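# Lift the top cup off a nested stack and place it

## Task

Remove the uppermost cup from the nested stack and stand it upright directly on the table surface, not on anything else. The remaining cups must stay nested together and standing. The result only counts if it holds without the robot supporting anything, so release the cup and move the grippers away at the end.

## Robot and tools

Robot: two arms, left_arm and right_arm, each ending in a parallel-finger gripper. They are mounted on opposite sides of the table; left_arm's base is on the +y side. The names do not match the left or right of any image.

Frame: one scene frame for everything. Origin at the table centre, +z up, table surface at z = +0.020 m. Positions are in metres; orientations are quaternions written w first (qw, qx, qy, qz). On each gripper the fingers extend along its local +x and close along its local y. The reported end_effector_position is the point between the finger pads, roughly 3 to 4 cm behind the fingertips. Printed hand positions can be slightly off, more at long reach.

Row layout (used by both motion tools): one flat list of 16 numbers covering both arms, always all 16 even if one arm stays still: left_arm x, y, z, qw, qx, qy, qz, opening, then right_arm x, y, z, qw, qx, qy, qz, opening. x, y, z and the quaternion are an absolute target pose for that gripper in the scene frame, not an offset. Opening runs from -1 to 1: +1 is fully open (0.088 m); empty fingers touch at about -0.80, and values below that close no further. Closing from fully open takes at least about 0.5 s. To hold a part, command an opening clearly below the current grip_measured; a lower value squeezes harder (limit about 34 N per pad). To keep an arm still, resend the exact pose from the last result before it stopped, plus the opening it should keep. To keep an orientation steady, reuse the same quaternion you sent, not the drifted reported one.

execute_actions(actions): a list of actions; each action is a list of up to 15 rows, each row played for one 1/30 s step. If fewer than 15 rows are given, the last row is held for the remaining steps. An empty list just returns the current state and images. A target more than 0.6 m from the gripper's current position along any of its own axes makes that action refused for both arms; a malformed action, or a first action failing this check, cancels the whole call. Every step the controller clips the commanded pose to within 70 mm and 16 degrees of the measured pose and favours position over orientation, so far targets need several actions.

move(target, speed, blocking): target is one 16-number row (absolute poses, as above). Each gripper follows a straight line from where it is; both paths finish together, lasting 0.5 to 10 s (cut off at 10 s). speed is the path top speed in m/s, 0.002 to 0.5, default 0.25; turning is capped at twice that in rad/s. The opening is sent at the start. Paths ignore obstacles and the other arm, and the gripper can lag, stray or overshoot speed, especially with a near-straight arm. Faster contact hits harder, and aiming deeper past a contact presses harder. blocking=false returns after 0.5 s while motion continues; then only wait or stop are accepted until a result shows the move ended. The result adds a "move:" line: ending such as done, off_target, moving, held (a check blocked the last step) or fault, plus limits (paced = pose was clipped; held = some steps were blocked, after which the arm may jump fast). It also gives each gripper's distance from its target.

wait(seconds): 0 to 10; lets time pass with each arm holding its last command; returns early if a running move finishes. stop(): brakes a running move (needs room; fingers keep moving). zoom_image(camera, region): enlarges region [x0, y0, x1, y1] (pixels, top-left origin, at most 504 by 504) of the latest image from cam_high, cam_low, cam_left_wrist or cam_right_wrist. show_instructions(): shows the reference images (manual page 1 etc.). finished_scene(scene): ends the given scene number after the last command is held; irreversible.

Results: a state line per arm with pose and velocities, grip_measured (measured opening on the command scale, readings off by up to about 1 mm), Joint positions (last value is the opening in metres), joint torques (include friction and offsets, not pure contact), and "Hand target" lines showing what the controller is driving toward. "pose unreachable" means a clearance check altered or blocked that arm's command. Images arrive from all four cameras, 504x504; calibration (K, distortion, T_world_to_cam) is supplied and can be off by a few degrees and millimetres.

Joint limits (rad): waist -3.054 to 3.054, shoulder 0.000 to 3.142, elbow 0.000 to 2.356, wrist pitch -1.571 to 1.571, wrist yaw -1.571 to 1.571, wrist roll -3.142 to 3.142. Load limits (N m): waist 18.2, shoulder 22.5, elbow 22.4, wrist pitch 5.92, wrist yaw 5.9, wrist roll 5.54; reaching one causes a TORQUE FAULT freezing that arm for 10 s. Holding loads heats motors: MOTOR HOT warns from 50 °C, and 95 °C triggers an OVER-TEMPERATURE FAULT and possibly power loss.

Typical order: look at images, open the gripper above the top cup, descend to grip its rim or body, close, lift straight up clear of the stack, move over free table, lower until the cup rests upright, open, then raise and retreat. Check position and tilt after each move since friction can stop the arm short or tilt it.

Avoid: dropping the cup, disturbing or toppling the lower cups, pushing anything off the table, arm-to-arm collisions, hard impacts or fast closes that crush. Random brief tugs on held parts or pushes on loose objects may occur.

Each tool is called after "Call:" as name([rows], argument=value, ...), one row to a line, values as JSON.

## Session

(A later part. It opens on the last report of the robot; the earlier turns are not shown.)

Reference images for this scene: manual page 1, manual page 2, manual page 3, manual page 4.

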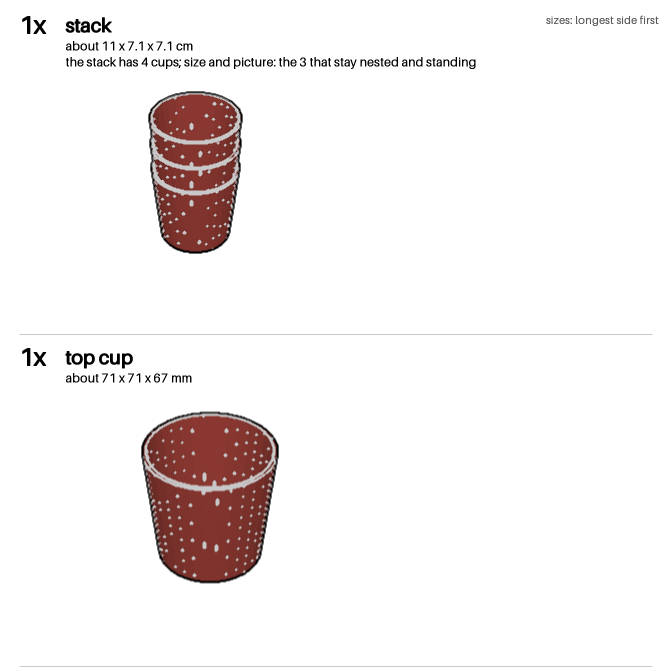

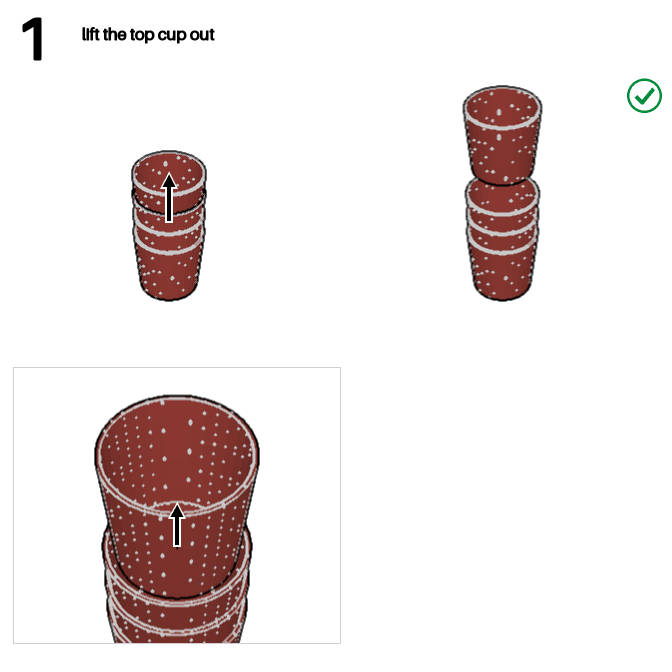

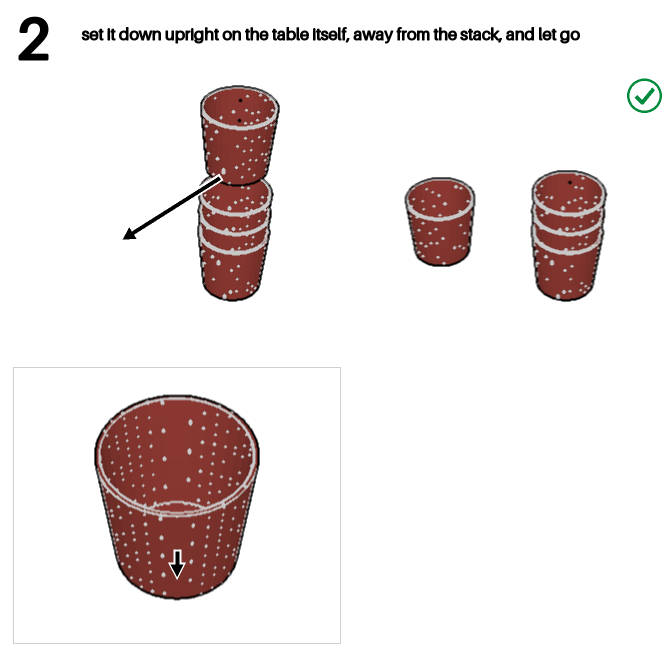

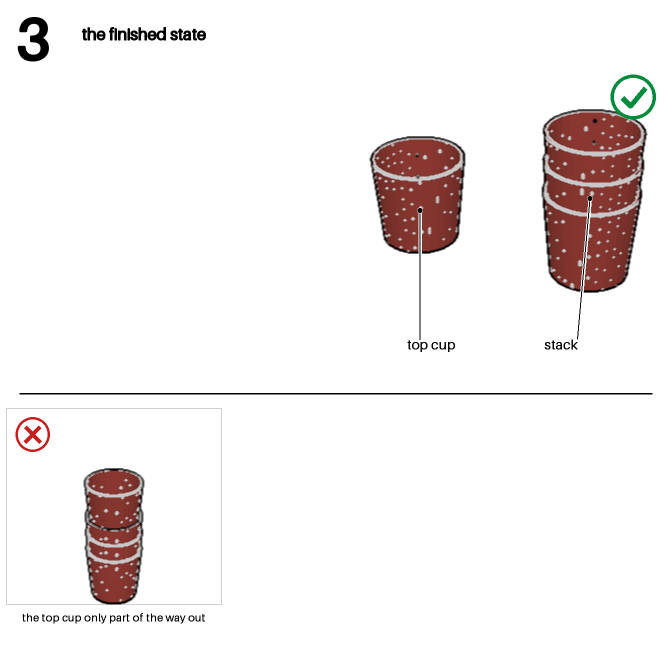

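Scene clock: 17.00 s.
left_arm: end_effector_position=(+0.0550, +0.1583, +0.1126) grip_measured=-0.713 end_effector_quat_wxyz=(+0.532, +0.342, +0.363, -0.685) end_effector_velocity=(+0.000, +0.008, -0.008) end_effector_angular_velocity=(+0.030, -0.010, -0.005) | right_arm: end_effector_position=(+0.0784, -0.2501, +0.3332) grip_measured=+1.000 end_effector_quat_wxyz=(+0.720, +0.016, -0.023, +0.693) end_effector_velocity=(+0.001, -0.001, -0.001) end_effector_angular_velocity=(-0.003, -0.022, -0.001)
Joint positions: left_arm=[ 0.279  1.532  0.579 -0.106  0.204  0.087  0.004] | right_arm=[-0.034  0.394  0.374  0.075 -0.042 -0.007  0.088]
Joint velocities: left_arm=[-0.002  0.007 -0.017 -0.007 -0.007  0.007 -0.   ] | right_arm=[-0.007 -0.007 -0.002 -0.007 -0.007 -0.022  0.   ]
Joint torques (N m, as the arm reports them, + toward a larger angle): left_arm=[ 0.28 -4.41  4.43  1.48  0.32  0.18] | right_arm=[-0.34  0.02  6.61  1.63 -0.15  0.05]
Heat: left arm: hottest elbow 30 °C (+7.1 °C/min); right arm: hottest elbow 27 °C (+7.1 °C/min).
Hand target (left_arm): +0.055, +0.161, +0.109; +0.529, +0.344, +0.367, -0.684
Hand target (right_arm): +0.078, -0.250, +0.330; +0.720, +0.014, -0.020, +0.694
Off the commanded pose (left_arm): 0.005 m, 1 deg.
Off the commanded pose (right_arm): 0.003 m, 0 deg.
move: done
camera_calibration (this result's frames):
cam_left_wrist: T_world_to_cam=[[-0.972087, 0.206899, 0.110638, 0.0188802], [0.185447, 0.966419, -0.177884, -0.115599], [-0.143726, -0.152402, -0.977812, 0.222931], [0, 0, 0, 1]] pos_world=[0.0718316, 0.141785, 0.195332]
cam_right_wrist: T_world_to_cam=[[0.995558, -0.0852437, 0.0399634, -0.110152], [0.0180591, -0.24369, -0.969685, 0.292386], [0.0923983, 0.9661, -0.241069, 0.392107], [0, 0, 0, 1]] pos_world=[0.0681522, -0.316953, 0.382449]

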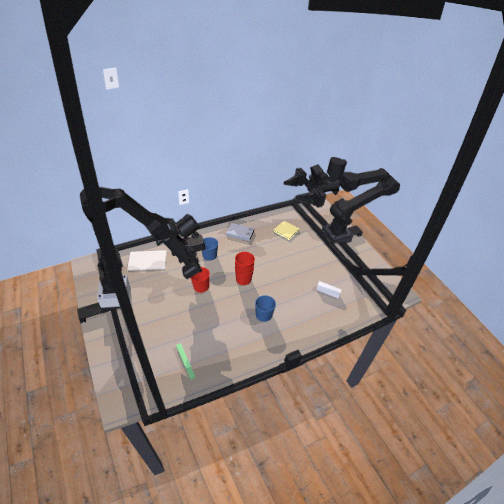

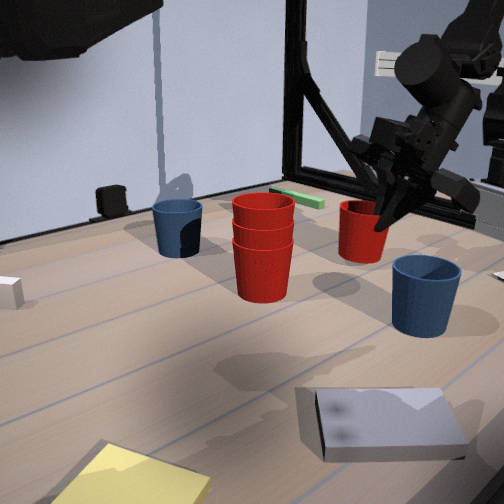

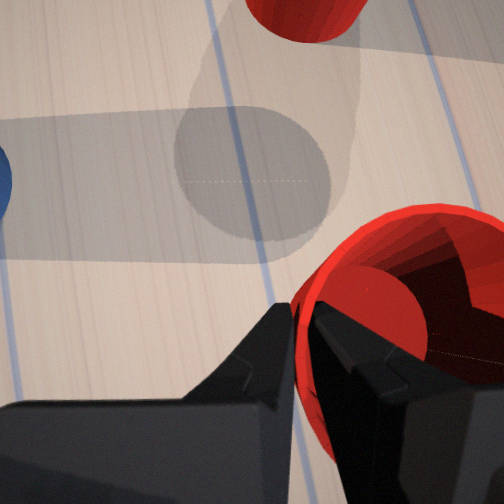

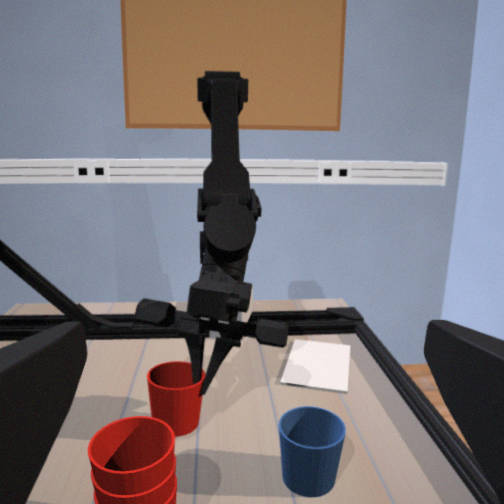

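Call:
move(target=[0.055,0.16,0.096,0.529,0.344,0.367,-0.684,-1,0.0785,-0.25,0.33,0.72,0.014,-0.02,0.694,1], speed=0.03)

Call:
move(target=[0.055,0.16,0.099,0.529,0.344,0.367,-0.684,-0.3,0.0785,-0.25,0.33,0.72,0.014,-0.02,0.694,1])

Call:
move(target=[0.07,0.19,0.26,0.529,0.344,0.367,-0.684,-0.3,0.0785,-0.25,0.33,0.72,0.014,-0.02,0.694,1])

Scene clock: 19.87 s.
left_arm: end_effector_position=(+0.0545, +0.1563, +0.1021) grip_measured=-0.714 end_effector_quat_wxyz=(+0.532, +0.339, +0.361, -0.687) end_effector_velocity=(-0.002, +0.002, -0.003) end_effector_angular_velocity=(+0.009, +0.010, +0.000) | right_arm: end_effector_position=(+0.0785, -0.2501, +0.3332) grip_measured=+1.000 end_effector_quat_wxyz=(+0.720, +0.016, -0.023, +0.693) end_effector_velocity=(-0.000, +0.001, -0.003) end_effector_angular_velocity=(-0.012, +0.008, +0.005)
Joint positions: left_arm=[ 0.279  1.575  0.56  -0.038  0.207  0.087  0.004] | right_arm=[-0.035  0.394  0.374  0.075 -0.042 -0.007  0.088]
Joint velocities: left_arm=[-0.002  0.007 -0.007  0.007  0.007 -0.007 -0.   ] | right_arm=[-0.002  0.002 -0.002 -0.007 -0.007  0.007  0.   ]
Joint torques (N m, as the arm reports them, + toward a larger angle): left_arm=[ 0.14 -3.99  3.97  1.43  0.15  0.14] | right_arm=[-0.3   0.06  6.59  1.68 -0.17  0.03]
Heat: left arm: hottest elbow 30 °C (+6.0 °C/min); right arm: hottest elbow 28 °C (+9.1 °C/min).
Hand target (left_arm): +0.055, +0.160, +0.096; +0.529, +0.344, +0.367, -0.684
Hand target (right_arm): +0.079, -0.250, +0.330; +0.720, +0.014, -0.020, +0.694
Off the commanded pose (left_arm): 0.007 m, 1 deg.
Off the commanded pose (right_arm): 0.003 m, 0 deg.
move: done
camera_calibration (this result's frames):
cam_left_wrist: T_world_to_cam=[[-0.971404, 0.209265, 0.112168, 0.0194109], [0.186542, 0.964927, -0.184708, -0.114501], [-0.146887, -0.158502, -0.976371, 0.213333], [0, 0, 0, 1]] pos_world=[0.071551, 0.140237, 0.184965]
cam_right_wrist: T_world_to_cam=[[0.995526, -0.0856235, 0.0399634, -0.110336], [0.0179661, -0.243697, -0.969685, 0.292389], [0.0927668, 0.966064, -0.241069, 0.392066], [0, 0, 0, 1]] pos_world=[0.0682182, -0.316954, 0.382449]

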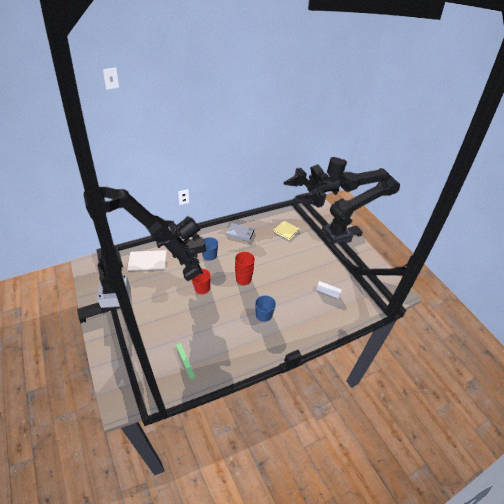

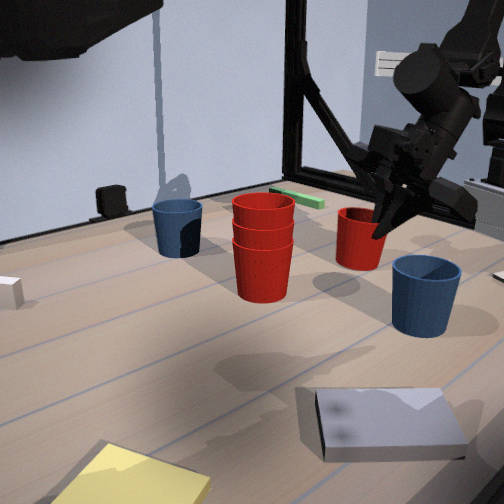

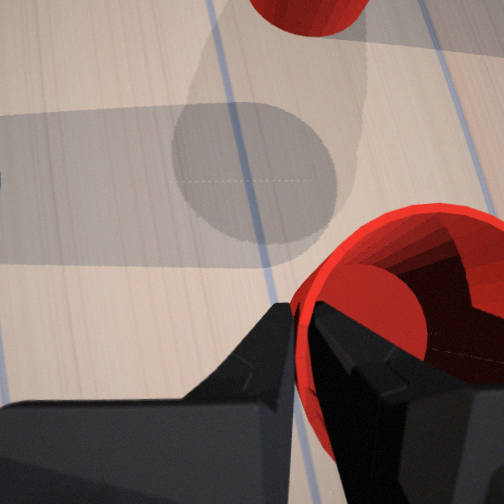

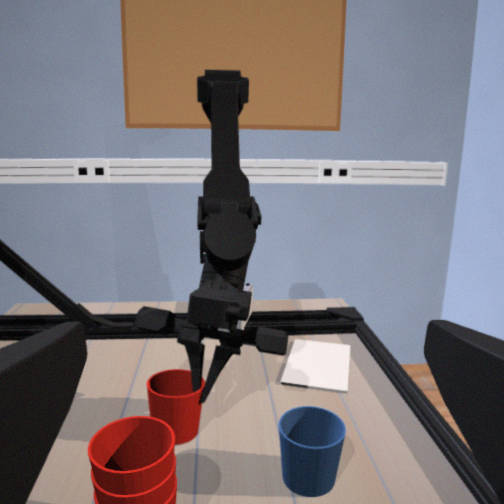

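Scene clock: 20.57 s.
left_arm: end_effector_position=(+0.0544, +0.1579, +0.1011) grip_measured=-0.302 end_effector_quat_wxyz=(+0.530, +0.342, +0.364, -0.685) end_effector_velocity=(+0.002, +0.002, -0.001) end_effector_angular_velocity=(+0.006, -0.023, +0.002) | right_arm: end_effector_position=(+0.0785, -0.2500, +0.3330) grip_measured=+1.000 end_effector_quat_wxyz=(+0.720, +0.015, -0.023, +0.693) end_effector_velocity=(-0.003, -0.000, -0.002) end_effector_angular_velocity=(-0.008, -0.008, +0.019)
Joint positions: left_arm=[ 0.279  1.575  0.56  -0.047  0.207  0.087  0.024] | right_arm=[-0.035  0.394  0.373  0.075 -0.042 -0.007  0.088]
Joint velocities: left_arm=[-0.002 -0.002 -0.002 -0.007 -0.022  0.007  0.001] | right_arm=[-0.002 -0.002 -0.002 -0.007 -0.022 -0.007  0.   ]
Joint torques (N m, as the arm reports them, + toward a larger angle): left_arm=[ 0.17 -5.02  4.53  1.13  0.15  0.15] | right_arm=[-0.43  0.17  6.52  1.67 -0.12  0.07]
Heat: left arm: hottest elbow 30 °C (+5.8 °C/min); right arm: hottest elbow 28 °C (+8.8 °C/min).
Hand target (left_arm): +0.055, +0.160, +0.099; +0.529, +0.344, +0.367, -0.684
Hand target (right_arm): +0.078, -0.250, +0.330; +0.720, +0.014, -0.020, +0.694
Off the commanded pose (left_arm): 0.003 m, 0 deg.
Off the commanded pose (right_arm): 0.003 m, 0 deg.
move: done
camera_calibration (this result's frames):
cam_left_wrist: T_world_to_cam=[[-0.971277, 0.208736, 0.11424, 0.0189801], [0.187004, 0.966469, -0.175977, -0.117458], [-0.147142, -0.149559, -0.977743, 0.211329], [0, 0, 0, 1]] pos_world=[0.0714955, 0.141164, 0.183787]
cam_right_wrist: T_world_to_cam=[[0.995527, -0.0856083, 0.0399655, -0.110325], [0.0179364, -0.244066, -0.969593, 0.292103], [0.0927594, 0.965973, -0.241439, 0.392099], [0, 0, 0, 1]] pos_world=[0.0682218, -0.31691, 0.382298]

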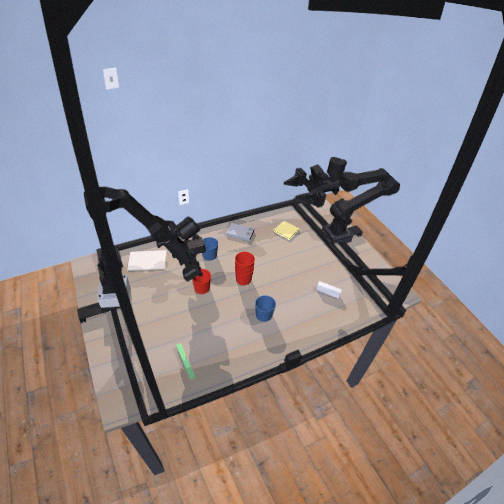

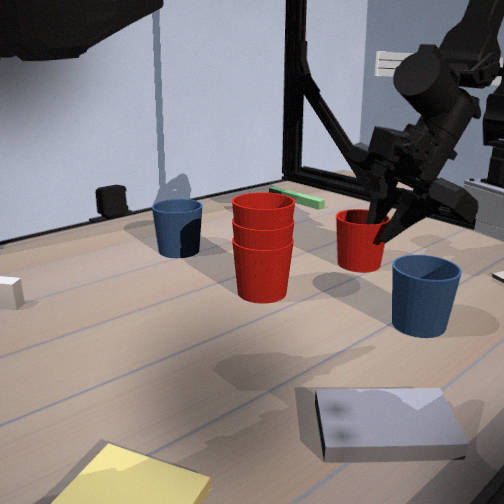

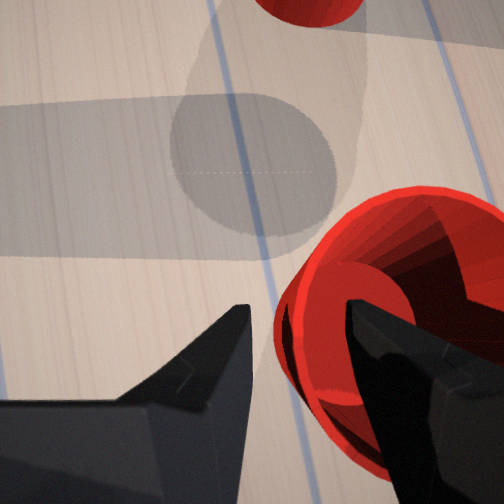

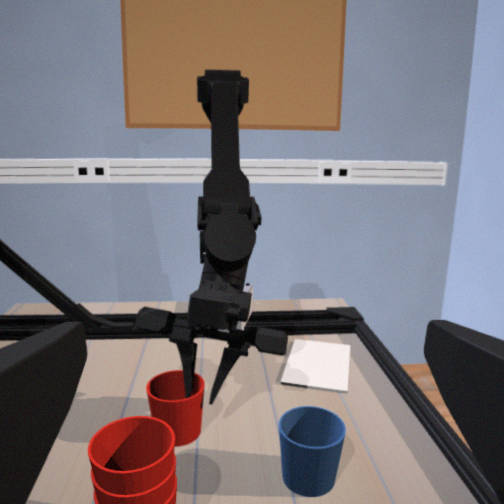

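Scene clock: 21.83 s.
left_arm: end_effector_position=(+0.0695, +0.1908, +0.2526) grip_measured=-0.300 end_effector_quat_wxyz=(+0.526, +0.349, +0.374, -0.679) end_effector_velocity=(-0.002, +0.003, +0.001) end_effector_angular_velocity=(+0.010, +0.004, -0.012) | right_arm: end_effector_position=(+0.0785, -0.2500, +0.3330) grip_measured=+1.000 end_effector_quat_wxyz=(+0.720, +0.015, -0.023, +0.693) end_effector_velocity=(-0.001, +0.000, -0.005) end_effector_angular_velocity=(-0.022, +0.009, +0.005)
Joint positions: left_arm=[ 0.351  1.194  0.942 -0.851  0.239  0.151  0.024] | right_arm=[-0.035  0.394  0.373  0.075 -0.042 -0.007  0.088]
Joint velocities: left_arm=[-0.002 -0.002  0.007 -0.022  0.007  0.007 -0.   ] | right_arm=[-0.002 -0.002 -0.002 -0.022 -0.007  0.007  0.   ]
Joint torques (N m, as the arm reports them, + toward a larger angle): left_arm=[ 0.3  -4.61  7.9   1.03  0.32  0.19] | right_arm=[-0.35  0.16  6.5   1.69 -0.17  0.07]
Heat: left arm: hottest elbow 30 °C (+5.5 °C/min); right arm: hottest elbow 28 °C (+8.2 °C/min).
Hand target (left_arm): +0.070, +0.189, +0.260; +0.529, +0.343, +0.367, -0.684
Hand target (right_arm): +0.078, -0.250, +0.330; +0.720, +0.014, -0.020, +0.694
Off the commanded pose (left_arm): 0.007 m, 1 deg.
Off the commanded pose (right_arm): 0.003 m, 0 deg.
move: done
camera_calibration (this result's frames):
cam_left_wrist: T_world_to_cam=[[-0.971837, 0.203085, 0.119538, 0.0092546], [0.184667, 0.971432, -0.149056, -0.132964], [-0.146395, -0.122783, -0.981577, 0.362423], [0, 0, 0, 1]] pos_world=[0.0866046, 0.171785, 0.33482]
cam_right_wrist: T_world_to_cam=[[0.995527, -0.0856083, 0.0399655, -0.110325], [0.0179364, -0.244066, -0.969593, 0.292103], [0.0927594, 0.965973, -0.241439, 0.392099], [0, 0, 0, 1]] pos_world=[0.0682218, -0.31691, 0.382298]

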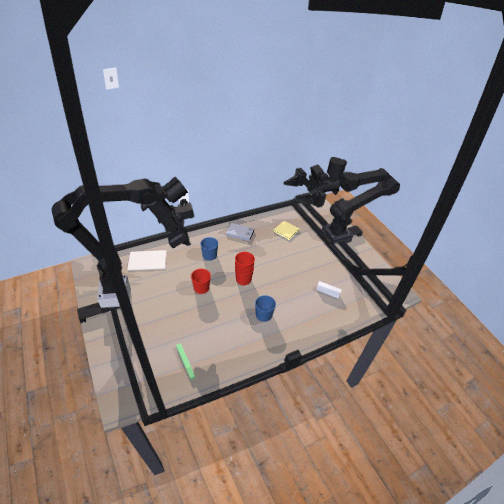

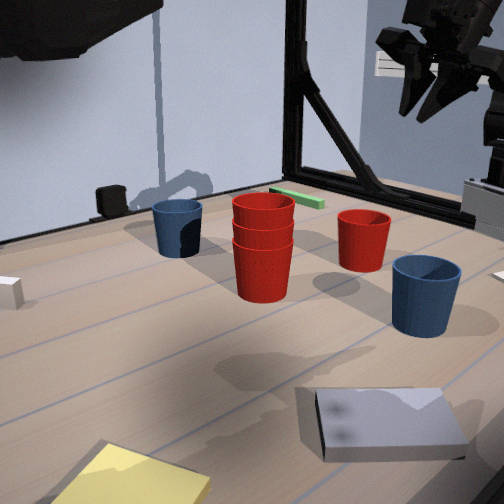

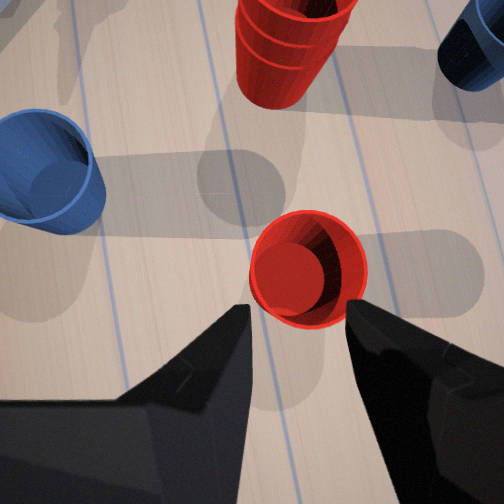

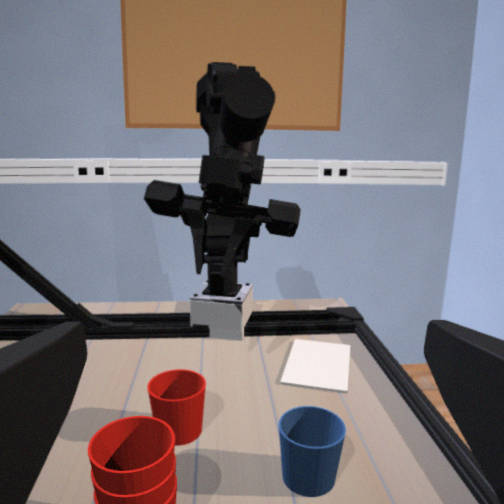

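Call:
finished_scene(scene=2)

The scene is finished: the task was done.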